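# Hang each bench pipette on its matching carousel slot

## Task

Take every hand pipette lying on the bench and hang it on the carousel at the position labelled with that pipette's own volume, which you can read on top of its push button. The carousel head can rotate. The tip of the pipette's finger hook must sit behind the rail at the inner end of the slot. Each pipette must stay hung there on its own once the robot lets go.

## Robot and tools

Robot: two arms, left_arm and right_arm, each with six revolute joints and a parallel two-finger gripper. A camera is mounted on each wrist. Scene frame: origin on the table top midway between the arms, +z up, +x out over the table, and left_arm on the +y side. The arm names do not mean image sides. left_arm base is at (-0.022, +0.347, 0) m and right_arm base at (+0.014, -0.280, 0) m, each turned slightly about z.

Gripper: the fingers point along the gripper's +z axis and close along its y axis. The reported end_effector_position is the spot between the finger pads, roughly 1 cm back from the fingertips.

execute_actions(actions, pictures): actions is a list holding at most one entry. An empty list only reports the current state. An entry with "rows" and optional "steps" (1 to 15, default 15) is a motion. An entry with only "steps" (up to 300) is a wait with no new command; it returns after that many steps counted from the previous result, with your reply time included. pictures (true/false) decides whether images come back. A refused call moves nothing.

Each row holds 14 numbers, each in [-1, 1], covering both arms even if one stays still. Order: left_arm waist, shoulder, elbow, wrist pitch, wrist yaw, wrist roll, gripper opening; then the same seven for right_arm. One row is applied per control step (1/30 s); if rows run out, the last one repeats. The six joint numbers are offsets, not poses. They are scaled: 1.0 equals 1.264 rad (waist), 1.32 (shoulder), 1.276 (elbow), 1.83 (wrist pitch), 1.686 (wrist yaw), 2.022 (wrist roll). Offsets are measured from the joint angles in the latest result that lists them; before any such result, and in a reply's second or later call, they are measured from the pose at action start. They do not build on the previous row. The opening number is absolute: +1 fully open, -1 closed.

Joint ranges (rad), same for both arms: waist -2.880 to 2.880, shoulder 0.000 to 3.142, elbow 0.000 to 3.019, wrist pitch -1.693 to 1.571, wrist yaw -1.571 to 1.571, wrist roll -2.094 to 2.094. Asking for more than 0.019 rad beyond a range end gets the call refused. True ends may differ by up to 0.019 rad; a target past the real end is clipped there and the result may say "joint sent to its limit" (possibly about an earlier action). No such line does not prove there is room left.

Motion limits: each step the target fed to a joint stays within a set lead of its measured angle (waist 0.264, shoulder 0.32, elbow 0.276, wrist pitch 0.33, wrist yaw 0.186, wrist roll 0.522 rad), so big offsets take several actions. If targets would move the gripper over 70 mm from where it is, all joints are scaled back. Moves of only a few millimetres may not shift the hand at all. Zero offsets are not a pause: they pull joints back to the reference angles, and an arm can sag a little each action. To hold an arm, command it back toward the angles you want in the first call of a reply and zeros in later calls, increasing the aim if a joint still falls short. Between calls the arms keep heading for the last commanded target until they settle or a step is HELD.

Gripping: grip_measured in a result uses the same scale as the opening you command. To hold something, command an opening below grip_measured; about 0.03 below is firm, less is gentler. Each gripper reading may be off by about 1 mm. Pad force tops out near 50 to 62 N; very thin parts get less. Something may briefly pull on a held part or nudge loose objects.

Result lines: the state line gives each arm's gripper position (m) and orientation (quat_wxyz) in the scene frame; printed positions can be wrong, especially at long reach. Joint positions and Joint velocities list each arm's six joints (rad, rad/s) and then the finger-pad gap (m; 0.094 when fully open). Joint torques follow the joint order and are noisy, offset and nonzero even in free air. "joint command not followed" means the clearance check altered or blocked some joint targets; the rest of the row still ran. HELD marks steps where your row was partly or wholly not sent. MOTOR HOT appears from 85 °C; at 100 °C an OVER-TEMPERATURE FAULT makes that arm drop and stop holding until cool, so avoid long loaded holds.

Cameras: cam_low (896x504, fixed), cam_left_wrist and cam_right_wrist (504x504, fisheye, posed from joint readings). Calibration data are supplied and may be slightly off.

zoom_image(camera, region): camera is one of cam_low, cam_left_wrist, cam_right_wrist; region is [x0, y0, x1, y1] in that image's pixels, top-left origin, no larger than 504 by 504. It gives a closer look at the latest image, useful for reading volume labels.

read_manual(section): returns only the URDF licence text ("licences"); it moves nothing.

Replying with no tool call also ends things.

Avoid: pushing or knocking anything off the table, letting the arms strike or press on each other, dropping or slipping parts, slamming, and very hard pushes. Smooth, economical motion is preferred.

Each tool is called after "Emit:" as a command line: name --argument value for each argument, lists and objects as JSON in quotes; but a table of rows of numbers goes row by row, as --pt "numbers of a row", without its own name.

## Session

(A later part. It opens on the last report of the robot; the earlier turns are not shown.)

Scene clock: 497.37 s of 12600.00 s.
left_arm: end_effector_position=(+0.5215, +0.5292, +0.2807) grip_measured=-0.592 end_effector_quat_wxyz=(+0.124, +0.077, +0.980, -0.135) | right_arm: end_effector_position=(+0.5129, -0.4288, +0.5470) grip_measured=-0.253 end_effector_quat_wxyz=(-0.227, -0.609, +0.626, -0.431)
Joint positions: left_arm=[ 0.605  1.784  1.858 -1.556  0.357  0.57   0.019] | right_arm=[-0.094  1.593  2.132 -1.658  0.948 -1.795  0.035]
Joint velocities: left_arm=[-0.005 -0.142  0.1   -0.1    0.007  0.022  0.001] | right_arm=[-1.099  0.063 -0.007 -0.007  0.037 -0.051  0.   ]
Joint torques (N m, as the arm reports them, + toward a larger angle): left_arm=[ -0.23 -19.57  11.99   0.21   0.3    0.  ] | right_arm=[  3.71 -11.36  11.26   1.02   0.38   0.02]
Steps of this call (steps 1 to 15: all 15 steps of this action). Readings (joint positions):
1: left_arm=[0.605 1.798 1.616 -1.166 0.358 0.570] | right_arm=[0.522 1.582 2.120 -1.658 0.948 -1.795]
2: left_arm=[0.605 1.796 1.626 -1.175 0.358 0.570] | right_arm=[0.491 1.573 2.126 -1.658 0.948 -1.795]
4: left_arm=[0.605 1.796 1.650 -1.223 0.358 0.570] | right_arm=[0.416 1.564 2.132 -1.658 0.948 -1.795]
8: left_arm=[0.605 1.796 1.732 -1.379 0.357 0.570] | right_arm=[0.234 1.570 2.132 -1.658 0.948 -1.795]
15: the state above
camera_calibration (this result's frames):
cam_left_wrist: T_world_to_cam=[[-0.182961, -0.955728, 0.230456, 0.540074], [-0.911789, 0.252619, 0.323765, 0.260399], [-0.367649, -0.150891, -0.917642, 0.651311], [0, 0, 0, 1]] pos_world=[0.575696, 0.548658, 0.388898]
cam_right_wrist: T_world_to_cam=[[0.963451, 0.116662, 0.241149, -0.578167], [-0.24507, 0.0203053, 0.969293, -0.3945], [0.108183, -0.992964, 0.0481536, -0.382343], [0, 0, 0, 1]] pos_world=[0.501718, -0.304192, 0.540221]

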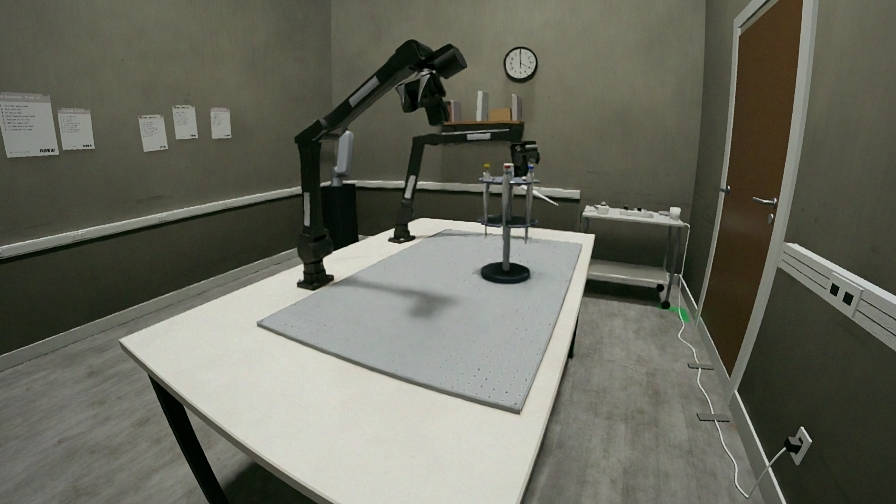

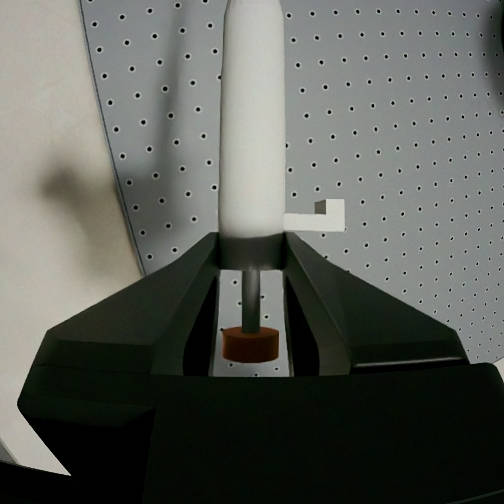

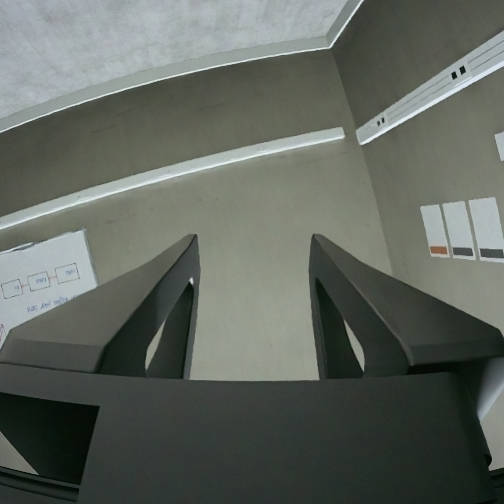

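Emit:
execute_actions --actions '[{"rows":[[0,-0.03,0.04,-0.01,0.03,-0.03,-0.63,0,0,0.02,0,0,0,-0.25],[0,-0.05,0.05,-0.02,0.06,-0.06,-0.63,0,0,0.02,0,0,0,-0.25],[0,-0.07,0.058,-0.031,0.09,-0.09,-0.63,0,0,0.02,0,0,0,-0.25],[0,-0.083,0.058,-0.031,0.12,-0.12,-0.63,0,0,0.02,0,0,0,-0.25],[0,-0.083,0.058,-0.031,0.15,-0.15,-0.63,0,0,0.02,0,0,0,-0.25],[0,-0.083,0.058,-0.031,0.18,-0.18,-0.63,0,0,0.02,0,0,0,-0.25],[0,-0.083,0.058,-0.031,0.21,-0.21,-0.63,0,0,0.02,0,0,0,-0.25],[0,-0.083,0.058,-0.031,0.24,-0.24,-0.63,0,0,0.02,0,0,0,-0.25],[0,-0.083,0.058,-0.031,0.27,-0.27,-0.63,0,0,0.02,0,0,0,-0.25],[0,-0.083,0.058,-0.031,0.3,-0.3,-0.63,0,0,0.02,0,0,0,-0.25],[0,-0.083,0.058,-0.031,0.33,-0.33,-0.63,0,0,0.02,0,0,0,-0.25],[0,-0.083,0.058,-0.031,0.356,-0.36,-0.63,0,0,0.02,0,0,0,-0.25],[0,-0.083,0.058,-0.031,0.356,-0.39,-0.63,0,0,0.02,0,0,0,-0.25],[0,-0.083,0.058,-0.031,0.356,-0.42,-0.63,0,0,0.02,0,0,0,-0.25],[0,-0.083,0.058,-0.031,0.356,-0.45,-0.63,0,0,0.02,0,0,0,-0.25]]}]' --pictures false

Emit:
execute_actions --actions '[{"rows":[[0,-0.01,0.03,0,0,-0.12,-0.63,0,0,0.02,0,0,0,-0.25],[0,-0.01,0.03,0,0,-0.15,-0.63,0,0,0.02,0,0,0,-0.25],[0,-0.01,0.03,0,0,-0.18,-0.63,0,0,0.02,0,0,0,-0.25],[0,-0.01,0.03,0,0,-0.21,-0.63,0,0,0.02,0,0,0,-0.25],[0,-0.01,0.03,0,0,-0.24,-0.63,0,0,0.02,0,0,0,-0.25],[0,-0.01,0.03,0,0,-0.27,-0.63,0,0,0.02,0,0,0,-0.25],[0,-0.01,0.03,0,0,-0.3,-0.63,0,0,0.02,0,0,0,-0.25],[0,-0.01,0.03,0,0,-0.33,-0.63,0,0,0.02,0,0,0,-0.25],[0,-0.01,0.03,0,0,-0.36,-0.63,0,0,0.02,0,0,0,-0.25],[0,-0.01,0.03,0,0,-0.39,-0.63,0,0,0.02,0,0,0,-0.25],[0,-0.01,0.03,0,0,-0.42,-0.63,0,0,0.02,0,0,0,-0.25],[0,-0.01,0.03,0,0,-0.45,-0.63,0,0,0.02,0,0,0,-0.25],[0,-0.01,0.03,0,0,-0.48,-0.63,0,0,0.02,0,0,0,-0.25],[0,-0.01,0.03,0,0,-0.51,-0.63,0,0,0.02,0,0,0,-0.25],[0,-0.01,0.03,0,0,-0.54,-0.63,0,0,0.02,0,0,0,-0.25]]}]' --pictures false

Emit:
execute_actions --actions '[{"rows":[[0,-0.01,0.03,0,0,-0.12,-0.63,0,0,0.02,0,0,0,-0.25],[0,-0.01,0.03,0,0,-0.15,-0.63,0,0,0.02,0,0,0,-0.25],[0,-0.01,0.03,0,0,-0.18,-0.63,0,0,0.02,0,0,0,-0.25],[0,-0.01,0.03,0,0,-0.21,-0.63,0,0,0.02,0,0,0,-0.25],[0,-0.01,0.03,0,0,-0.24,-0.63,0,0,0.02,0,0,0,-0.25],[0,-0.01,0.03,0,0,-0.27,-0.63,0,0,0.02,0,0,0,-0.25],[0,-0.01,0.03,0,0,-0.3,-0.63,0,0,0.02,0,0,0,-0.25]],"steps":15}]' --pictures false

Emit:
execute_actions --actions '[{"steps":10}]'

Scene clock: 507.60 s of 12600.00 s.
left_arm: end_effector_position=(+0.5251, +0.4430, +0.3935) grip_measured=-0.592 end_effector_quat_wxyz=(+0.142, -0.192, +0.866, -0.439) | right_arm: end_effector_position=(+0.5114, -0.4363, +0.5462) grip_measured=-0.253 end_effector_quat_wxyz=(-0.232, -0.604, +0.630, -0.429)
Joint positions: left_arm=[ 0.605  1.697  1.875 -1.606  0.952 -0.079  0.019] | right_arm=[-0.109  1.595  2.132 -1.658  0.95  -1.795  0.035]
Joint velocities: left_arm=[ 0.005 -0.112  0.071 -0.002  0.066 -1.707 -0.   ] | right_arm=[ 0.005 -0.015  0.002 -0.002  0.007 -0.007 -0.001]
Joint torques (N m, as the arm reports them, + toward a larger angle): left_arm=[ -0.18 -17.65  12.34   0.39   0.66   0.  ] | right_arm=[  0.51 -10.77  11.38   0.96   0.36   0.02]
Steps of this call (steps 1 to 30: the robot went on to your last target; steps 31 to 90: nothing new was sent; then 6.73 s passed at rest; steps 91 to 105: all 15 steps of this action). Readings (joint positions):
91: left_arm=[0.605 1.776 1.861 -1.566 0.378 0.562] | right_arm=[-0.111 1.595 2.132 -1.658 0.950 -1.795]
92: left_arm=[0.605 1.776 1.861 -1.569 0.417 0.543] | right_arm=[-0.111 1.595 2.132 -1.658 0.950 -1.795]
94: left_arm=[0.605 1.771 1.861 -1.586 0.500 0.492] | right_arm=[-0.110 1.595 2.132 -1.658 0.950 -1.795]
98: left_arm=[0.605 1.745 1.861 -1.601 0.698 0.332] | right_arm=[-0.109 1.595 2.132 -1.658 0.950 -1.795]
105: the state above

Scene clock: 508.10 s of 12600.00 s.
left_arm: end_effector_position=(+0.5239, +0.4427, +0.3959) grip_measured=-0.592 end_effector_quat_wxyz=(-0.045, -0.525, +0.716, -0.459) | right_arm: end_effector_position=(+0.5114, -0.4363, +0.5462) grip_measured=-0.253 end_effector_quat_wxyz=(-0.232, -0.604, +0.630, -0.429)
Joint positions: left_arm=[ 0.605  1.692  1.875 -1.606  0.95  -0.912  0.019] | right_arm=[-0.109  1.595  2.132 -1.658  0.95  -1.795  0.035]
Joint velocities: left_arm=[ 0.005  0.005  0.002  0.002  0.066 -1.824  0.   ] | right_arm=[-0.005 -0.005 -0.002 -0.002 -0.037 -0.007  0.001]
Joint torques (N m, as the arm reports them, + toward a larger angle): left_arm=[ -0.21 -16.61  11.25   0.71   0.54  -0.03] | right_arm=[ -0.59 -10.67  11.36   0.95   0.4    0.01]
Steps of this call (steps 1 to 15: all 15 steps of this action). Readings (joint positions):
1: left_arm=[0.605 1.694 1.875 -1.606 0.952 -0.127] | right_arm=[-0.109 1.595 2.132 -1.658 0.950 -1.795]
2: left_arm=[0.605 1.692 1.875 -1.606 0.952 -0.174] | right_arm=[-0.109 1.595 2.132 -1.658 0.950 -1.795]
4: left_arm=[0.605 1.692 1.875 -1.606 0.951 -0.276] | right_arm=[-0.109 1.595 2.132 -1.658 0.950 -1.795]
8: left_arm=[0.605 1.692 1.875 -1.606 0.950 -0.499] | right_arm=[-0.109 1.595 2.132 -1.658 0.950 -1.795]
15: the state above

Scene clock: 508.60 s of 12600.00 s.
left_arm: end_effector_position=(+0.5239, +0.4428, +0.3958) grip_measured=-0.592 end_effector_quat_wxyz=(+0.170, +0.702, -0.543, +0.428) | right_arm: end_effector_position=(+0.5114, -0.4363, +0.5462) grip_measured=-0.253 end_effector_quat_wxyz=(-0.232, -0.604, +0.630, -0.429)
Joint positions: left_arm=[ 0.605  1.692  1.875 -1.606  0.949 -1.472  0.019] | right_arm=[-0.109  1.595  2.132 -1.658  0.95  -1.795  0.035]
Joint velocities: left_arm=[-0.015  0.005  0.012 -0.002  0.007 -0.271  0.   ] | right_arm=[-0.015  0.005 -0.002 -0.002  0.007  0.022 -0.001]
Joint torques (N m, as the arm reports them, + toward a larger angle): left_arm=[ -0.13 -17.47  11.21   0.69   0.49  -0.07] | right_arm=[ -0.59 -10.66  11.36   0.95   0.4    0.02]
Steps of this call (steps 1 to 15: all 15 steps of this action). Readings (joint positions):
1: left_arm=[0.605 1.692 1.875 -1.606 0.949 -0.961] | right_arm=[-0.109 1.595 2.132 -1.658 0.950 -1.795]
2: left_arm=[0.605 1.692 1.875 -1.606 0.949 -1.008] | right_arm=[-0.109 1.595 2.132 -1.658 0.950 -1.795]
4: left_arm=[0.605 1.692 1.875 -1.606 0.949 -1.109] | right_arm=[-0.109 1.595 2.132 -1.658 0.950 -1.795]
8: left_arm=[0.605 1.692 1.875 -1.606 0.949 -1.322] | right_arm=[-0.109 1.595 2.132 -1.658 0.950 -1.795]
15: the state above

Scene clock: 508.93 s of 12600.00 s.
left_arm: end_effector_position=(+0.5239, +0.4428, +0.3958) grip_measured=-0.592 end_effector_quat_wxyz=(+0.177, +0.712, -0.531, +0.425) | right_arm: end_effector_position=(+0.5114, -0.4363, +0.5462) grip_measured=-0.253 end_effector_quat_wxyz=(-0.232, -0.604, +0.630, -0.429)
Joint positions: left_arm=[ 0.605  1.692  1.875 -1.606  0.949 -1.507  0.019] | right_arm=[-0.109  1.595  2.132 -1.658  0.95  -1.795  0.035]
Joint velocities: left_arm=[-0.005 -0.005 -0.002  0.007 -0.066  0.007  0.   ] | right_arm=[ 0.005 -0.015  0.002 -0.007  0.037  0.022 -0.001]
Joint torques (N m, as the arm reports them, + toward a larger angle): left_arm=[ -0.2  -17.43  11.19   0.66   0.48  -0.08] | right_arm=[ -0.62 -10.64  11.36   0.95   0.41   0.01]
Steps of this call (steps 1 to 10: the robot went on to your last target). Readings (joint positions):
1: left_arm=[0.605 1.692 1.875 -1.606 0.949 -1.480] | right_arm=[-0.109 1.595 2.132 -1.658 0.950 -1.795]
2: left_arm=[0.605 1.692 1.875 -1.606 0.949 -1.486] | right_arm=[-0.109 1.595 2.132 -1.658 0.950 -1.795]
4: left_arm=[0.605 1.692 1.875 -1.606 0.949 -1.495] | right_arm=[-0.109 1.595 2.132 -1.658 0.950 -1.795]
8: left_arm=[0.605 1.692 1.875 -1.606 0.949 -1.504] | right_arm=[-0.109 1.595 2.132 -1.658 0.950 -1.795]
10: the state above
camera_calibration (this result's frames):
cam_left_wrist: T_world_to_cam=[[0.912106, 0.361995, 0.192412, -0.710744], [-0.172197, -0.0876381, 0.981156, -0.249823], [0.372036, -0.928051, -0.0176009, 0.345147], [0, 0, 0, 1]] pos_world=[0.476848, 0.555706, 0.387946]
cam_right_wrist: T_world_to_cam=[[0.965596, 0.102068, 0.239178, -0.581997], [-0.242848, 0.0250096, 0.969742, -0.393306], [0.0929977, -0.994463, 0.0489361, -0.382952], [0, 0, 0, 1]] pos_world=[0.502075, -0.311592, 0.539346]

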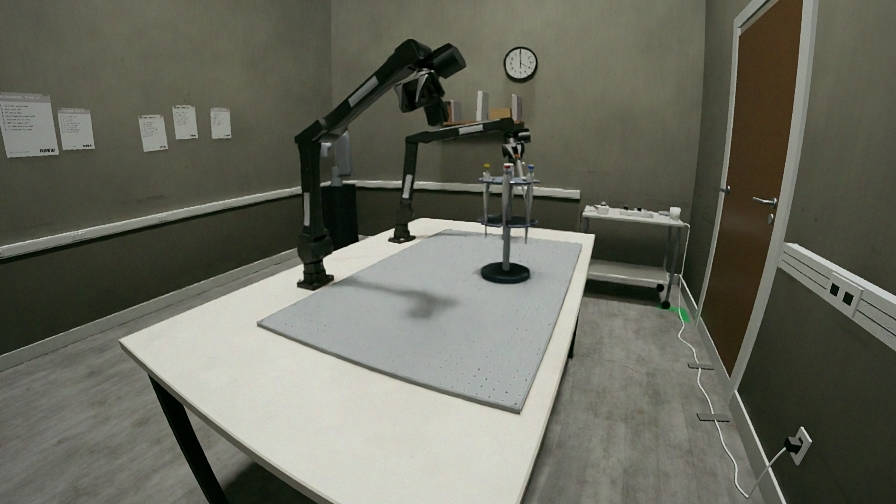

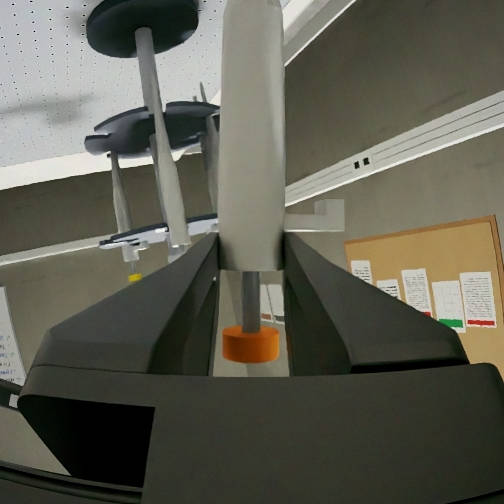

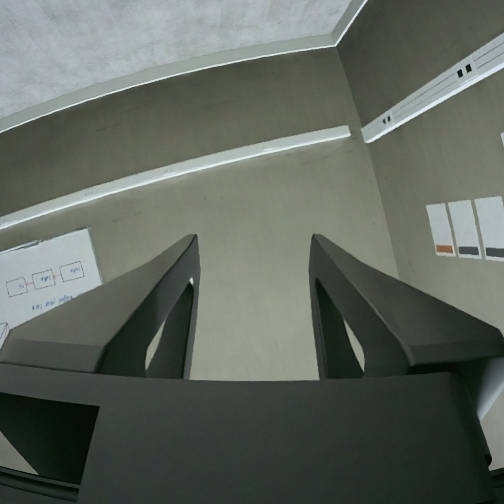

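Emit:
execute_actions --actions '[{"rows":[[-0.01,-0.01,0.03,0,0,-0.03,-0.63,0,0,0.02,0,0,0,-0.25],[-0.02,-0.01,0.03,0,0,-0.06,-0.63,0,0,0.02,0,0,0,-0.25],[-0.03,-0.01,0.03,0,0,-0.09,-0.63,0,0,0.02,0,0,0,-0.25],[-0.045,-0.01,0.03,0,0,-0.126,-0.63,0,0,0.02,0,0,0,-0.25],[-0.06,-0.01,0.03,0,0,-0.126,-0.63,0,0,0.02,0,0,0,-0.25],[-0.08,-0.01,0.03,0,0,-0.126,-0.63,0,0,0.02,0,0,0,-0.25],[-0.1,-0.01,0.03,0,0,-0.126,-0.63,0,0,0.02,0,0,0,-0.25],[-0.12,-0.01,0.03,0,0,-0.126,-0.63,0,0,0.02,0,0,0,-0.25],[-0.145,-0.01,0.03,0,0,-0.126,-0.63,0,0,0.02,0,0,0,-0.25],[-0.17,-0.01,0.03,0,0,-0.126,-0.63,0,0,0.02,0,0,0,-0.25],[-0.195,-0.01,0.03,0,0,-0.126,-0.63,0,0,0.02,0,0,0,-0.25],[-0.22,-0.01,0.03,0,0,-0.126,-0.63,0,0,0.02,0,0,0,-0.25],[-0.245,-0.01,0.03,0,0,-0.126,-0.63,0,0,0.02,0,0,0,-0.25],[-0.27,-0.01,0.03,0,0,-0.126,-0.63,0,0,0.02,0,0,0,-0.25],[-0.295,-0.01,0.03,0,0,-0.126,-0.63,0,0,0.02,0,0,0,-0.25]]}]' --pictures false

Emit:
execute_actions --actions '[{"rows":[[-0.06,-0.01,0.03,0,0,-0.02,-0.63,0,0,0.02,0,0,0,-0.25],[-0.085,-0.01,0.03,0,0,-0.02,-0.63,0,0,0.02,0,0,0,-0.25],[-0.11,-0.01,0.03,0,0,-0.02,-0.63,0,0,0.02,0,0,0,-0.25],[-0.135,-0.01,0.03,0,0,-0.02,-0.63,0,0,0.02,0,0,0,-0.25],[-0.16,-0.01,0.03,0,0,-0.02,-0.63,0,0,0.02,0,0,0,-0.25],[-0.185,-0.01,0.03,0,0,-0.02,-0.63,0,0,0.02,0,0,0,-0.25],[-0.205,-0.01,0.03,0,0,-0.02,-0.63,0,0,0.02,0,0,0,-0.25],[-0.225,-0.01,0.03,0,0,-0.02,-0.63,0,0,0.02,0,0,0,-0.25],[-0.24,-0.01,0.03,0,0,-0.02,-0.63,0,0,0.02,0,0,0,-0.25],[-0.255,-0.01,0.03,0,0,-0.02,-0.63,0,0,0.02,0,0,0,-0.25],[-0.265,-0.01,0.03,0,0,-0.02,-0.63,0,0,0.02,0,0,0,-0.25],[-0.275,-0.01,0.03,0,0,-0.02,-0.63,0,0,0.02,0,0,0,-0.25],[-0.28,-0.01,0.03,0,0,-0.02,-0.63,0,0,0.02,0,0,0,-0.25]],"steps":15}]' --pictures false

Emit:
execute_actions --actions '[{"steps":12}]'

Scene clock: 519.17 s of 12600.00 s.
left_arm: end_effector_position=(+0.5291, +0.2877, +0.3953) grip_measured=-0.592 end_effector_quat_wxyz=(+0.277, +0.698, -0.549, +0.365) | right_arm: end_effector_position=(+0.5114, -0.4363, +0.5462) grip_measured=-0.253 end_effector_quat_wxyz=(-0.232, -0.604, +0.630, -0.429)
Joint positions: left_arm=[ 0.324  1.692  1.875 -1.606  0.945 -1.736  0.019] | right_arm=[-0.109  1.595  2.132 -1.658  0.95  -1.795  0.035]
Joint velocities: left_arm=[-1.138 -0.015  0.017 -0.017 -0.022 -0.11  -0.   ] | right_arm=[-0.015  0.005 -0.002 -0.012 -0.051 -0.037 -0.001]
Joint torques (N m, as the arm reports them, + toward a larger angle): left_arm=[ -1.53 -17.29  11.12   0.62   0.58  -0.13] | right_arm=[ -0.59 -10.66  11.37   0.96   0.4    0.02]
Steps of this call (steps 1 to 30: the robot went on to your last target; steps 31 to 90: nothing new was sent; then 6.73 s passed at rest; steps 91 to 105: all 15 steps of this action). Readings (joint positions):
91: left_arm=[0.605 1.692 1.875 -1.606 0.949 -1.518] | right_arm=[-0.109 1.595 2.132 -1.658 0.950 -1.795]
92: left_arm=[0.605 1.692 1.875 -1.606 0.948 -1.536] | right_arm=[-0.109 1.595 2.132 -1.658 0.950 -1.795]
94: left_arm=[0.599 1.692 1.875 -1.606 0.947 -1.597] | right_arm=[-0.109 1.595 2.132 -1.658 0.950 -1.795]
98: left_arm=[0.549 1.692 1.875 -1.606 0.946 -1.689] | right_arm=[-0.109 1.595 2.132 -1.658 0.950 -1.795]
105: the state above

Scene clock: 519.67 s of 12600.00 s.
left_arm: end_effector_position=(+0.4722, +0.0959, +0.3952) grip_measured=-0.592 end_effector_quat_wxyz=(+0.343, +0.598, -0.658, +0.304) | right_arm: end_effector_position=(+0.5114, -0.4363, +0.5462) grip_measured=-0.253 end_effector_quat_wxyz=(-0.232, -0.604, +0.630, -0.429)
Joint positions: left_arm=[-0.04   1.692  1.875 -1.606  0.945 -1.766  0.019] | right_arm=[-0.109  1.595  2.132 -1.658  0.95  -1.795  0.035]
Joint velocities: left_arm=[-0.249 -0.024 -0.007  0.012  0.007  0.007 -0.   ] | right_arm=[-0.005  0.005  0.007 -0.002  0.051 -0.007 -0.   ]
Joint torques (N m, as the arm reports them, + toward a larger angle): left_arm=[  1.47 -17.27  11.22   0.6    0.47  -0.13] | right_arm=[ -0.6  -10.67  11.36   0.95   0.4    0.02]
Steps of this call (steps 1 to 15: all 15 steps of this action). Readings (joint positions):
1: left_arm=[0.288 1.692 1.875 -1.606 0.945 -1.742] | right_arm=[-0.109 1.595 2.132 -1.658 0.950 -1.795]
2: left_arm=[0.253 1.692 1.875 -1.606 0.945 -1.747] | right_arm=[-0.109 1.595 2.132 -1.658 0.950 -1.795]
4: left_arm=[0.194 1.692 1.875 -1.606 0.945 -1.754] | right_arm=[-0.109 1.595 2.132 -1.658 0.950 -1.795]
8: left_arm=[0.092 1.692 1.875 -1.606 0.945 -1.762] | right_arm=[-0.109 1.595 2.132 -1.658 0.950 -1.795]
15: the state above

Scene clock: 520.07 s of 12600.00 s.
left_arm: end_effector_position=(+0.4713, +0.0940, +0.3952) grip_measured=-0.592 end_effector_quat_wxyz=(+0.344, +0.597, -0.658, +0.303) | right_arm: end_effector_position=(+0.5114, -0.4363, +0.5462) grip_measured=-0.253 end_effector_quat_wxyz=(-0.232, -0.604, +0.630, -0.429)
Joint positions: left_arm=[-0.043  1.692  1.875 -1.606  0.944 -1.767  0.019] | right_arm=[-0.109  1.595  2.132 -1.658  0.95  -1.795  0.035]
Joint velocities: left_arm=[-0.005 -0.005 -0.002 -0.012 -0.051  0.081  0.   ] | right_arm=[-0.005 -0.015 -0.032  0.007  0.022 -0.007 -0.   ]
Joint torques (N m, as the arm reports them, + toward a larger angle): left_arm=[  0.94 -17.37  11.22   0.66   0.48  -0.15] | right_arm=[ -0.59 -10.67  11.36   0.95   0.4    0.02]
Steps of this call (steps 1 to 12: the robot went on to your last target). Readings (joint positions):
1: left_arm=[-0.045 1.692 1.875 -1.606 0.945 -1.767] | right_arm=[-0.109 1.595 2.132 -1.658 0.950 -1.795]
2: left_arm=[-0.048 1.692 1.875 -1.606 0.945 -1.767] | right_arm=[-0.109 1.595 2.132 -1.658 0.950 -1.795]
4: left_arm=[-0.046 1.692 1.875 -1.606 0.945 -1.767] | right_arm=[-0.109 1.595 2.132 -1.658 0.950 -1.795]
8: left_arm=[-0.043 1.692 1.875 -1.606 0.944 -1.767] | right_arm=[-0.109 1.595 2.132 -1.658 0.950 -1.795]
12: the state above
camera_calibration (this result's frames):
cam_left_wrist: T_world_to_cam=[[0.992938, -0.117213, -0.0182823, -0.446181], [0.0176049, -0.00681223, 0.999822, -0.393308], [-0.117317, -0.993083, -0.0047006, 0.272657], [0, 0, 0, 1]] pos_world=[0.481942, 0.215793, 0.386363]
cam_right_wrist: T_world_to_cam=[[0.965596, 0.102068, 0.239178, -0.581997], [-0.242848, 0.0250096, 0.969742, -0.393306], [0.0929977, -0.994463, 0.0489361, -0.382952], [0, 0, 0, 1]] pos_world=[0.502075, -0.311592, 0.539346]

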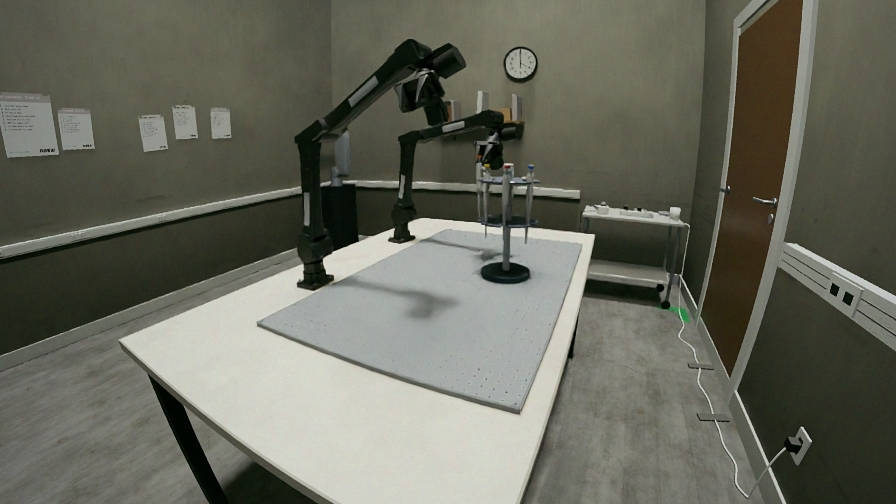

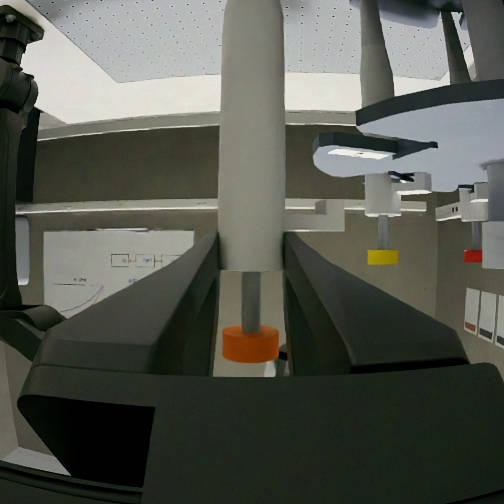

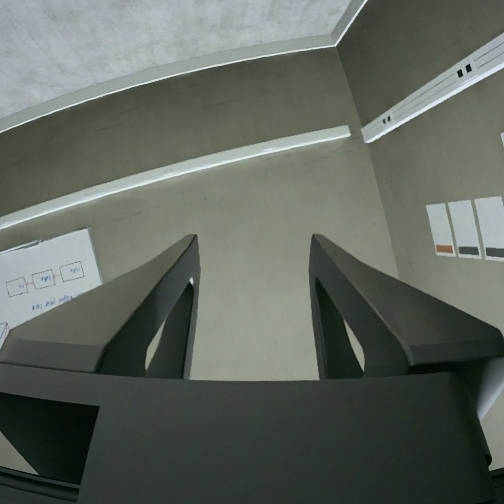

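Waist to about -0.08 first, then halfway in.

Emit:
execute_actions --actions '[{"rows":[[-0.015,-0.01,0.03,0,0,0,-0.63,0,0,0.02,0,0,0,-0.25],[-0.025,-0.01,0.03,0,0,0,-0.63,0,0,0.02,0,0,0,-0.25],[-0.036,-0.01,0.03,0,0,0,-0.63,0,0,0.02,0,0,0,-0.25]],"steps":12}]' --pictures false

Emit:
execute_actions --actions '[{"rows":[[0,0.012,0.06,-0.004,0,0,-0.63,0,0,0.02,0,0,0,-0.25],[0,0.026,0.08,-0.008,0,0,-0.63,0,0,0.02,0,0,0,-0.25],[0,0.04,0.1,-0.012,0,0,-0.63,0,0,0.02,0,0,0,-0.25],[0,0.054,0.12,-0.016,0,0,-0.63,0,0,0.02,0,0,0,-0.25],[0,0.068,0.145,-0.02,0,0,-0.63,0,0,0.02,0,0,0,-0.25]],"steps":15}]'

Scene clock: 523.63 s of 12600.00 s.
left_arm: end_effector_position=(+0.4610, +0.0748, +0.3950) grip_measured=-0.592 end_effector_quat_wxyz=(+0.349, +0.584, -0.670, +0.296) | right_arm: end_effector_position=(+0.5114, -0.4363, +0.5462) grip_measured=-0.253 end_effector_quat_wxyz=(-0.232, -0.604, +0.630, -0.429)
Joint positions: left_arm=[-0.083  1.692  1.875 -1.606  0.943 -1.767  0.019] | right_arm=[-0.109  1.595  2.132 -1.658  0.95  -1.795  0.035]
Joint velocities: left_arm=[-0.015  0.005 -0.022 -0.017  0.007  0.007  0.001] | right_arm=[-0.005  0.015 -0.017  0.007  0.007 -0.022  0.   ]
Joint torques (N m, as the arm reports them, + toward a larger angle): left_arm=[ -0.58 -17.31  11.2    0.63   0.5   -0.02] | right_arm=[ -0.59 -10.66  11.37   0.95   0.4    0.02]
Steps of this call (steps 1 to 15: the robot went on to your last target; steps 16 to 90: nothing new was sent; then 0.17 s passed at rest; steps 91 to 102: all 12 steps of this action). Readings (joint positions):
91: left_arm=[-0.043 1.692 1.875 -1.606 0.944 -1.767] | right_arm=[-0.109 1.595 2.132 -1.658 0.950 -1.795]
92: left_arm=[-0.045 1.692 1.875 -1.606 0.944 -1.767] | right_arm=[-0.109 1.595 2.132 -1.658 0.950 -1.795]
94: left_arm=[-0.051 1.692 1.875 -1.606 0.943 -1.767] | right_arm=[-0.109 1.595 2.132 -1.658 0.950 -1.795]
98: left_arm=[-0.073 1.692 1.875 -1.606 0.943 -1.767] | right_arm=[-0.109 1.595 2.132 -1.658 0.950 -1.795]
102: the state above

Scene clock: 524.13 s of 12600.00 s.
left_arm: end_effector_position=(+0.4890, +0.0675, +0.4020) grip_measured=-0.592 end_effector_quat_wxyz=(+0.344, +0.581, -0.673, +0.302) | right_arm: end_effector_position=(+0.5114, -0.4363, +0.5462) grip_measured=-0.253 end_effector_quat_wxyz=(-0.232, -0.604, +0.630, -0.429)
Joint positions: left_arm=[-0.083  1.773  2.003 -1.635  0.941 -1.767  0.019] | right_arm=[-0.109  1.595  2.132 -1.658  0.95  -1.795  0.035]
Joint velocities: left_arm=[ 0.005 -0.015  0.007 -0.007  0.007 -0.081  0.   ] | right_arm=[ 0.005 -0.024  0.002 -0.002 -0.022 -0.051  0.   ]
Joint torques (N m, as the arm reports them, + toward a larger angle): left_arm=[ -0.41 -16.35  12.47   0.32   0.49  -0.03] | right_arm=[ -0.62 -10.68  11.37   0.95   0.4    0.02]
Steps of this call (steps 1 to 15: all 15 steps of this action). Readings (joint positions):
1: left_arm=[-0.083 1.692 1.877 -1.607 0.943 -1.767] | right_arm=[-0.109 1.595 2.132 -1.658 0.950 -1.795]
2: left_arm=[-0.083 1.695 1.882 -1.610 0.942 -1.767] | right_arm=[-0.109 1.595 2.132 -1.658 0.950 -1.795]
4: left_arm=[-0.083 1.712 1.918 -1.622 0.941 -1.767] | right_arm=[-0.109 1.595 2.132 -1.658 0.950 -1.795]
8: left_arm=[-0.083 1.760 2.001 -1.631 0.941 -1.767] | right_arm=[-0.109 1.595 2.132 -1.658 0.950 -1.795]
15: the state above
camera_calibration (this result's frames):
cam_left_wrist: T_world_to_cam=[[0.987749, -0.156047, -0.000900064, -0.468591], [-0.0000415379, -0.00603072, 0.999982, -0.392133], [-0.15605, -0.987731, -0.00596332, 0.26756], [0, 0, 0, 1]] pos_world=[0.504586, 0.18879, 0.3933]
cam_right_wrist: T_world_to_cam=[[0.965596, 0.102068, 0.239178, -0.581997], [-0.242848, 0.0250096, 0.969742, -0.393306], [0.0929977, -0.994463, 0.0489361, -0.382952], [0, 0, 0, 1]] pos_world=[0.502075, -0.311592, 0.539346]

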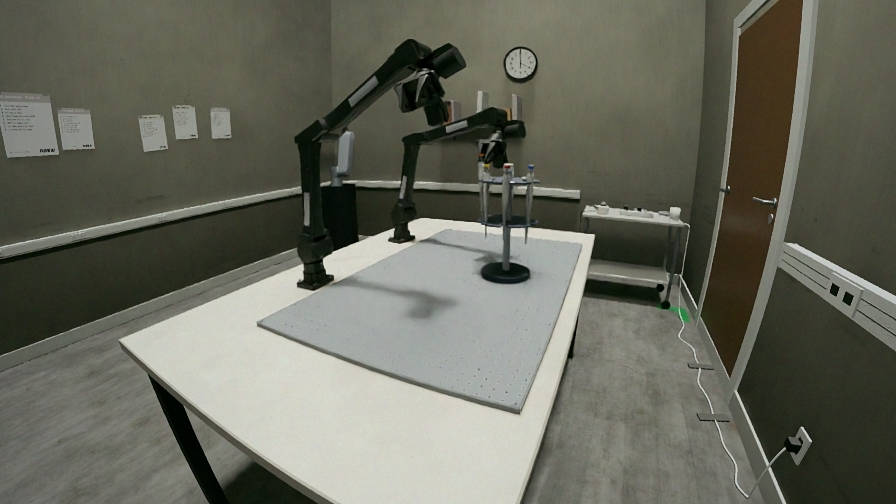

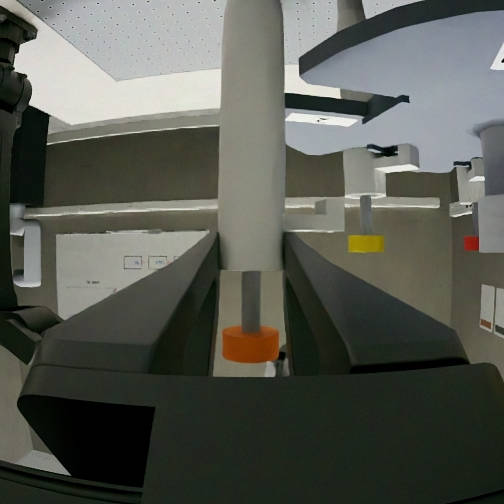

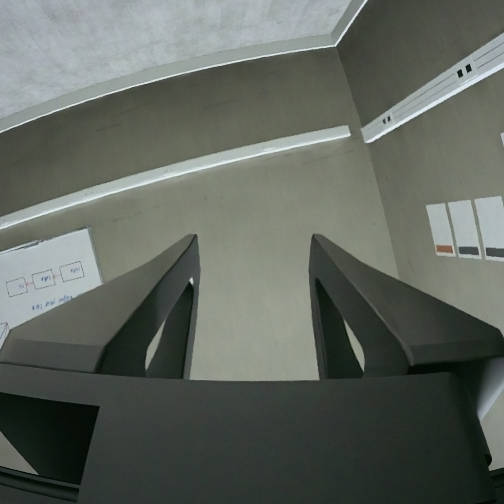

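Emit:
execute_actions --actions '[{"rows":[[0,0.02,0.06,-0.005,0,0,-0.63,0,0,0.02,0,0,0,-0.25],[0,0.036,0.08,-0.01,0,0,-0.63,0,0,0.02,0,0,0,-0.25],[0,0.052,0.1,-0.015,0,0,-0.63,0,0,0.02,0,0,0,-0.25],[0,0.068,0.12,-0.02,0,0,-0.63,0,0,0.02,0,0,0,-0.25],[0,0.084,0.14,-0.024,0,0,-0.63,0,0,0.02,0,0,0,-0.25],[0,0.098,0.157,-0.028,0,0,-0.63,0,0,0.02,0,0,0,-0.25]],"steps":15}]'

Scene clock: 527.67 s of 12600.00 s.
left_arm: end_effector_position=(+0.5228, +0.0588, +0.3888) grip_measured=-0.592 end_effector_quat_wxyz=(+0.352, +0.588, -0.669, +0.289) | right_arm: end_effector_position=(+0.5114, -0.4363, +0.5462) grip_measured=-0.253 end_effector_quat_wxyz=(-0.232, -0.604, +0.630, -0.429)
Joint positions: left_arm=[-0.083  1.896  2.147 -1.69   0.939 -1.768  0.019] | right_arm=[-0.109  1.595  2.132 -1.658  0.95  -1.795  0.035]
Joint velocities: left_arm=[ 0.005  0.005 -0.007  0.002 -0.066  0.066  0.   ] | right_arm=[-0.015  0.005 -0.002 -0.012  0.037 -0.007 -0.001]
Joint torques (N m, as the arm reports them, + toward a larger angle): left_arm=[ -0.16 -18.5   12.49   0.74   0.51  -0.03] | right_arm=[ -0.57 -10.68  11.37   0.95   0.4    0.02]
Steps of this call (steps 1 to 15: the robot went on to your last target; steps 16 to 90: nothing new was sent; then 0.03 s passed at rest; steps 91 to 105: all 15 steps of this action). Readings (joint positions):
91: left_arm=[-0.083 1.774 2.004 -1.636 0.941 -1.767] | right_arm=[-0.109 1.595 2.132 -1.658 0.950 -1.795]
92: left_arm=[-0.083 1.779 2.012 -1.640 0.940 -1.767] | right_arm=[-0.109 1.595 2.132 -1.658 0.950 -1.795]
94: left_arm=[-0.083 1.801 2.052 -1.657 0.939 -1.767] | right_arm=[-0.109 1.595 2.132 -1.658 0.950 -1.795]
98: left_arm=[-0.083 1.867 2.143 -1.673 0.939 -1.767] | right_arm=[-0.109 1.595 2.132 -1.658 0.950 -1.795]
105: the state above
camera_calibration (this result's frames):
cam_left_wrist: T_world_to_cam=[[0.987282, -0.155305, -0.0339893, -0.490261], [0.031773, -0.0167314, 0.999355, -0.39472], [-0.155774, -0.987725, -0.0115841, 0.266215], [0, 0, 0, 1]] pos_world=[0.538037, 0.180203, 0.380886]
cam_right_wrist: T_world_to_cam=[[0.965596, 0.102068, 0.239178, -0.581997], [-0.242848, 0.0250096, 0.969742, -0.393306], [0.0929977, -0.994463, 0.0489361, -0.382952], [0, 0, 0, 1]] pos_world=[0.502075, -0.311592, 0.539346]

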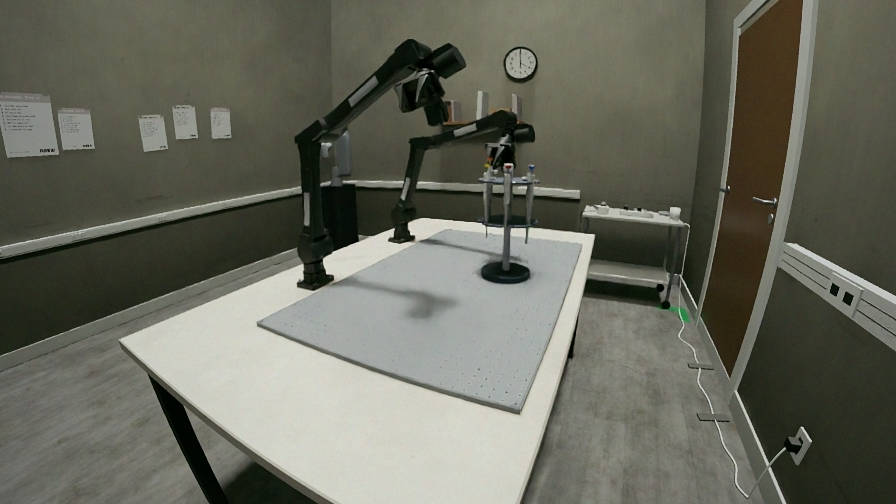

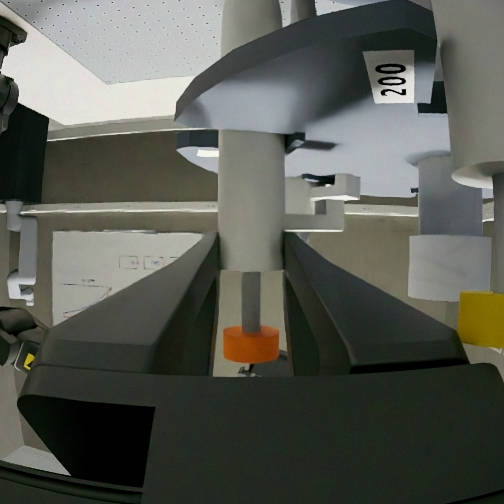

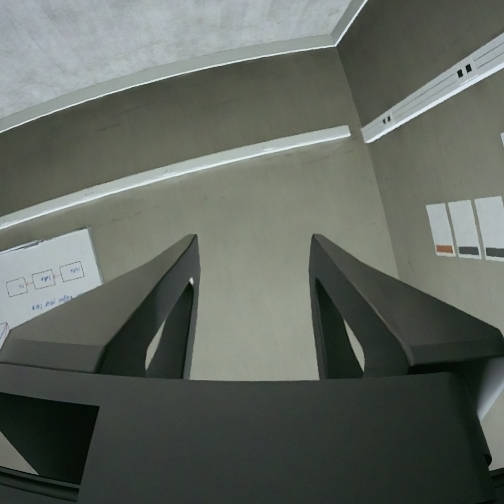

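Emit:
execute_actions --actions '[{"rows":[[0,0,-0.01,0.01,0,0,-0.63,0,0,0.02,0,0,0,-0.25],[0,0,-0.02,0.02,0,0,-0.63,0,0,0.02,0,0,0,-0.25],[0,0,-0.028,0.025,0,0,-0.63,0,0,0.02,0,0,0,-0.25]],"steps":12}]'

Scene clock: 529.87 s of 12600.00 s.
left_arm: end_effector_position=(+0.5236, +0.0590, +0.3776) grip_measured=-0.592 end_effector_quat_wxyz=(+0.354, +0.589, -0.667, +0.286) | right_arm: end_effector_position=(+0.5114, -0.4363, +0.5462) grip_measured=-0.253 end_effector_quat_wxyz=(-0.232, -0.604, +0.630, -0.429)
Joint positions: left_arm=[-0.082  1.895  2.116 -1.669  0.94  -1.766  0.019] | right_arm=[-0.109  1.595  2.132 -1.658  0.95  -1.795  0.035]
Joint velocities: left_arm=[ 0.005  0.015  0.027 -0.002  0.022  0.022 -0.   ] | right_arm=[-0.005 -0.005  0.017 -0.002  0.007 -0.051 -0.   ]
Joint torques (N m, as the arm reports them, + toward a larger angle): left_arm=[ -0.61 -18.95   7.87   1.53   0.42  -0.04] | right_arm=[ -0.61 -10.69  11.36   0.94   0.4    0.02]
Steps of this call (steps 1 to 15: the robot went on to your last target; steps 16 to 54: nothing new was sent; steps 55 to 66: all 12 steps of this action). Readings (joint positions):
55: left_arm=[-0.083 1.896 2.146 -1.690 0.939 -1.768] | right_arm=[-0.109 1.595 2.132 -1.658 0.950 -1.795]
56: left_arm=[-0.083 1.896 2.142 -1.687 0.939 -1.768] | right_arm=[-0.109 1.595 2.132 -1.658 0.950 -1.795]
58: left_arm=[-0.083 1.896 2.131 -1.678 0.942 -1.766] | right_arm=[-0.109 1.595 2.132 -1.658 0.950 -1.795]
62: left_arm=[-0.082 1.895 2.121 -1.671 0.942 -1.766] | right_arm=[-0.109 1.595 2.132 -1.658 0.950 -1.795]
66: the state above
camera_calibration (this result's frames):
cam_left_wrist: T_world_to_cam=[[0.986922, -0.155534, -0.0423488, -0.488083], [0.0400522, -0.0178718, 0.999038, -0.387726], [-0.156141, -0.987669, -0.0114086, 0.266471], [0, 0, 0, 1]] pos_world=[0.538837, 0.180342, 0.369723]
cam_right_wrist: T_world_to_cam=[[0.965596, 0.102068, 0.239178, -0.581997], [-0.242848, 0.0250096, 0.969742, -0.393306], [0.0929977, -0.994463, 0.0489361, -0.382952], [0, 0, 0, 1]] pos_world=[0.502075, -0.311592, 0.539346]

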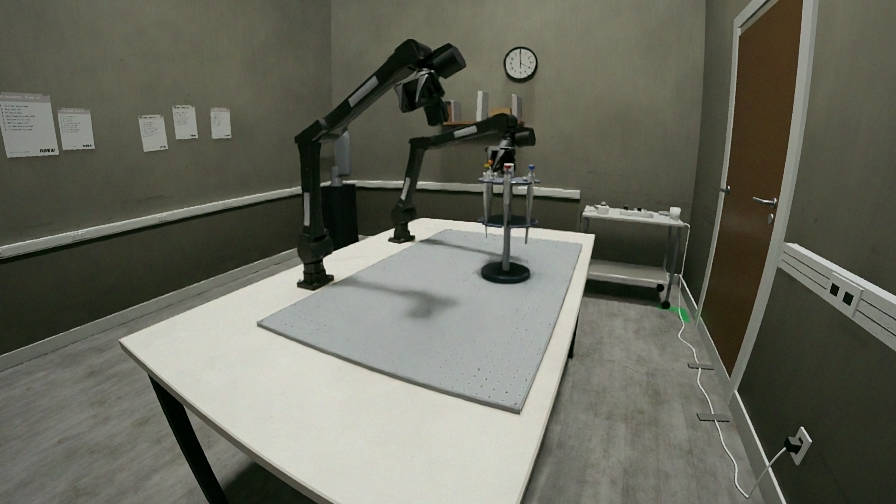

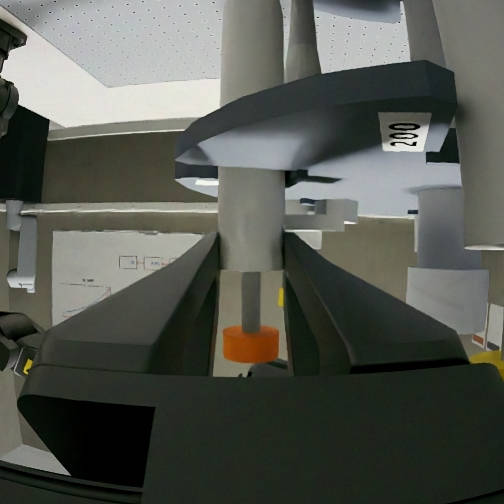

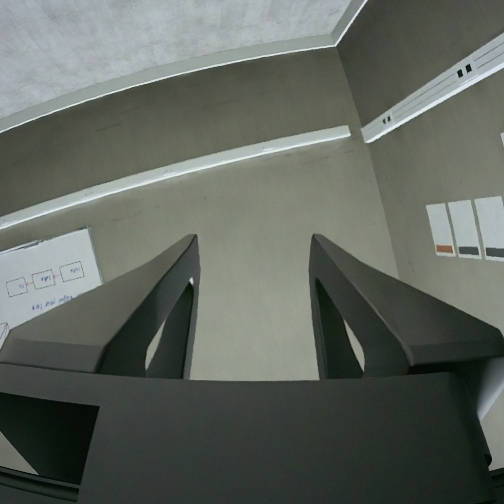

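Emit:
execute_actions --actions '[{"rows":[[0,0,0.025,0,0,0,-0.5,0,0,0.02,0,0,0,-0.25],[0,0,0.025,0,0,0,-0.5,0,0,0.02,0,0,0,-0.25],[0,0,0.025,0,0,0,-0.5,0,0,0.02,0,0,0,-0.25],[0,0,0.025,0,0,0,-0.5,0,0,0.02,0,0,0,-0.25],[0,0,0.025,0,0,0,-0.5,0,0,0.02,0,0,0,-0.25],[0,0,0.025,0,0,0,-0.3,0,0,0.02,0,0,0,-0.25]],"steps":12}]'

Emit:
execute_actions --actions '[{"rows":[[0,-0.04,0.05,0,0,0,-0.3,0,0,0.02,0,0,0,-0.25],[0,-0.06,0.06,0,0,0,-0.3,0,0,0.02,0,0,0,-0.25],[0,-0.08,0.07,0,0,0,-0.3,0,0,0.02,0,0,0,-0.25],[0,-0.1,0.08,-0.005,0,0,-0.3,0,0,0.02,0,0,0,-0.25],[0,-0.12,0.08,-0.005,0,0,-0.3,0,0,0.02,0,0,0,-0.25]],"steps":15}]'

Scene clock: 533.73 s of 12600.00 s.
left_arm: end_effector_position=(+0.5236, +0.0590, +0.3776) grip_measured=-0.303 end_effector_quat_wxyz=(+0.354, +0.589, -0.667, +0.286) | right_arm: end_effector_position=(+0.5114, -0.4363, +0.5462) grip_measured=-0.253 end_effector_quat_wxyz=(-0.232, -0.604, +0.630, -0.429)
Joint positions: left_arm=[-0.082  1.895  2.116 -1.669  0.94  -1.766  0.033] | right_arm=[-0.109  1.595  2.132 -1.658  0.95  -1.795  0.035]
Joint velocities: left_arm=[ 0.015 -0.024  0.002 -0.002 -0.007 -0.007 -0.001] | right_arm=[-0.024 -0.015  0.017 -0.012  0.007  0.007  0.   ]
Joint torques (N m, as the arm reports them, + toward a larger angle): left_arm=[  0.01 -19.22  10.65   0.55   0.45  -0.03] | right_arm=[ -0.6  -10.65  11.37   0.95   0.4    0.02]
Steps of this call (steps 1 to 15: the robot went on to your last target; steps 16 to 90: nothing new was sent; then 0.47 s passed at rest; steps 91 to 102: all 12 steps of this action). Readings (joint positions):
91: left_arm=[-0.082 1.895 2.116 -1.669 0.940 -1.766] | right_arm=[-0.109 1.595 2.132 -1.658 0.950 -1.795]
92: left_arm=[-0.082 1.895 2.116 -1.669 0.940 -1.766] | right_arm=[-0.109 1.595 2.132 -1.658 0.950 -1.795]
94: left_arm=[-0.082 1.895 2.116 -1.669 0.940 -1.766] | right_arm=[-0.109 1.595 2.132 -1.658 0.950 -1.795]
98: left_arm=[-0.082 1.895 2.116 -1.669 0.940 -1.766] | right_arm=[-0.109 1.595 2.132 -1.658 0.950 -1.795]
102: the state above
camera_calibration (this result's frames):
cam_left_wrist: T_world_to_cam=[[0.986922, -0.155534, -0.0423488, -0.488083], [0.0400522, -0.0178718, 0.999038, -0.387726], [-0.156141, -0.987669, -0.0114086, 0.266471], [0, 0, 0, 1]] pos_world=[0.538837, 0.180342, 0.369723]
cam_right_wrist: T_world_to_cam=[[0.965596, 0.102068, 0.239178, -0.581997], [-0.242848, 0.0250096, 0.969742, -0.393306], [0.0929977, -0.994463, 0.0489361, -0.382952], [0, 0, 0, 1]] pos_world=[0.502075, -0.311592, 0.539346]

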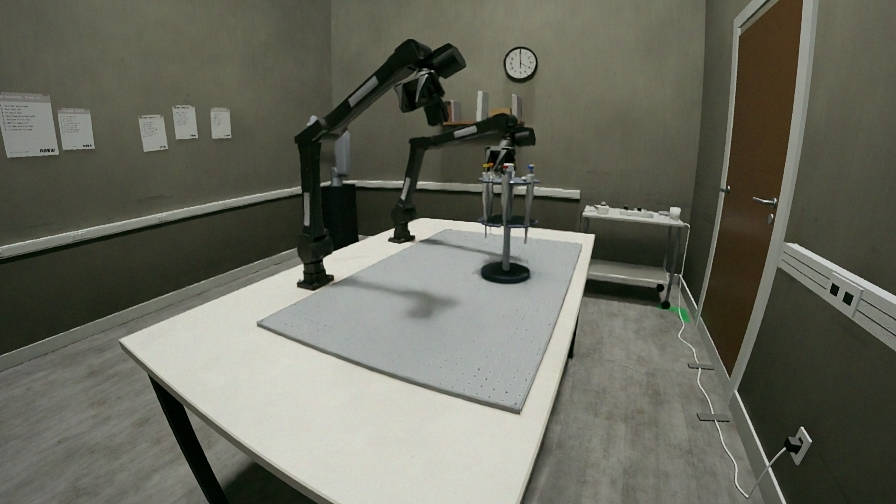

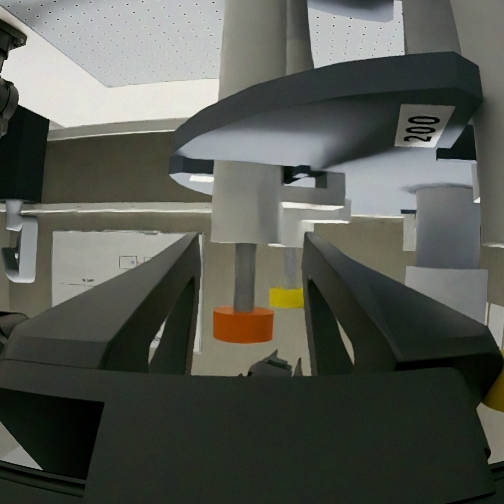

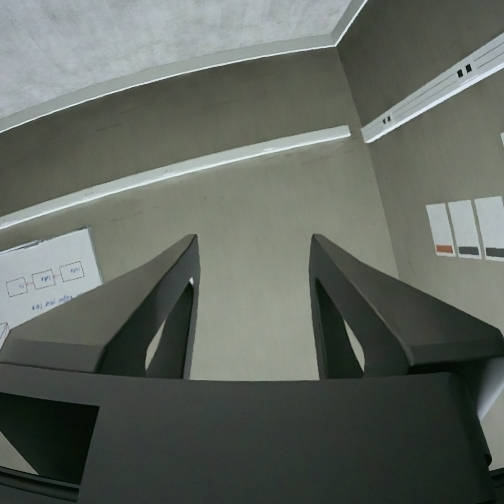

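Scene clock: 534.23 s of 12600.00 s.
left_arm: end_effector_position=(+0.4945, +0.0667, +0.4523) grip_measured=-0.303 end_effector_quat_wxyz=(+0.319, +0.562, -0.685, +0.337) | right_arm: end_effector_position=(+0.5114, -0.4363, +0.5462) grip_measured=-0.253 end_effector_quat_wxyz=(-0.232, -0.604, +0.630, -0.429)
Joint positions: left_arm=[-0.082  1.783  2.145 -1.67   0.94  -1.766  0.033] | right_arm=[-0.109  1.595  2.132 -1.658  0.95  -1.795  0.035]
Joint velocities: left_arm=[-0.005 -0.259  0.252 -0.002 -0.007  0.007  0.001] | right_arm=[-0.015 -0.005 -0.002 -0.012 -0.066 -0.022  0.001]
Joint torques (N m, as the arm reports them, + toward a larger angle): left_arm=[ -0.44 -20.14  12.35   0.47   0.43  -0.02] | right_arm=[ -0.59 -10.65  11.37   0.95   0.41   0.02]
Steps of this call (steps 1 to 15: all 15 steps of this action). Readings (joint positions):
1: left_arm=[-0.082 1.894 2.116 -1.669 0.940 -1.766] | right_arm=[-0.109 1.595 2.132 -1.658 0.950 -1.795]
2: left_arm=[-0.082 1.892 2.116 -1.669 0.940 -1.766] | right_arm=[-0.109 1.595 2.132 -1.658 0.950 -1.795]
4: left_arm=[-0.082 1.884 2.116 -1.669 0.940 -1.766] | right_arm=[-0.109 1.595 2.132 -1.658 0.950 -1.795]
8: left_arm=[-0.082 1.852 2.116 -1.669 0.940 -1.766] | right_arm=[-0.109 1.595 2.132 -1.658 0.950 -1.795]
15: the state above
camera_calibration (this result's frames):
cam_left_wrist: T_world_to_cam=[[0.983232, -0.154562, 0.0967714, -0.516123], [-0.0951704, 0.0177423, 0.995303, -0.394826], [-0.155553, -0.987824, 0.00273502, 0.263676], [0, 0, 0, 1]] pos_world=[0.510908, 0.187698, 0.442197]
cam_right_wrist: T_world_to_cam=[[0.965596, 0.102068, 0.239178, -0.581997], [-0.242848, 0.0250096, 0.969742, -0.393306], [0.0929977, -0.994463, 0.0489361, -0.382952], [0, 0, 0, 1]] pos_world=[0.502075, -0.311592, 0.539346]

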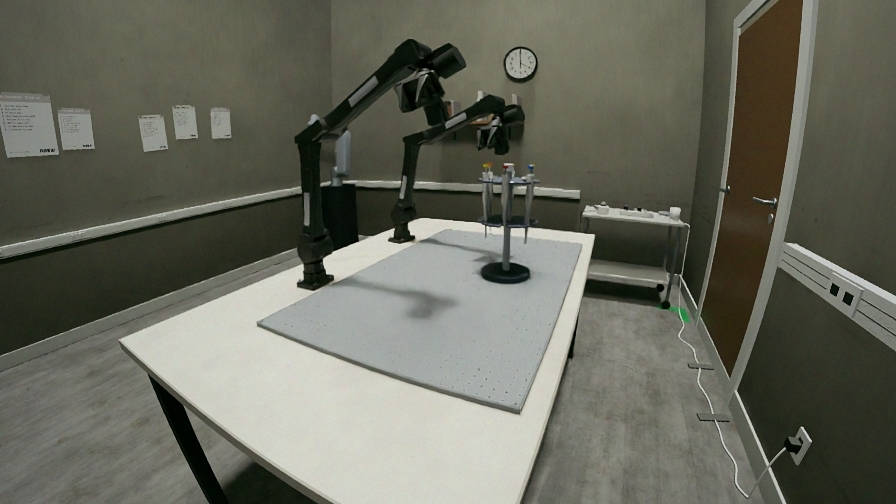

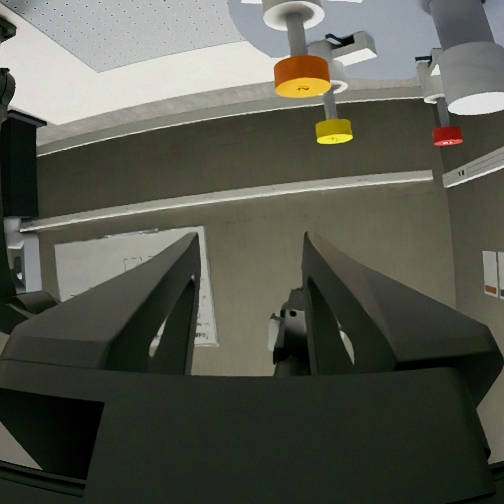

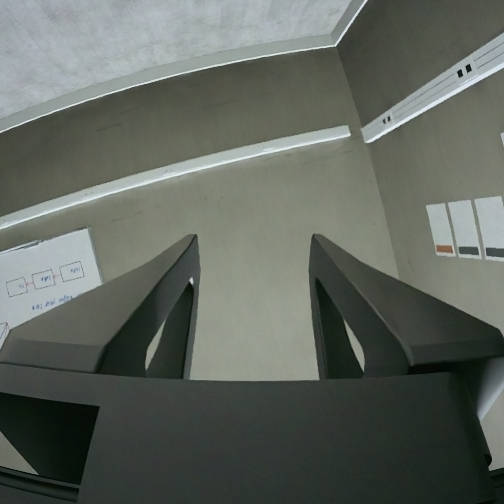

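Looks hung.

Emit:
finished_scene --scene 1

The scene is finished: the task was done.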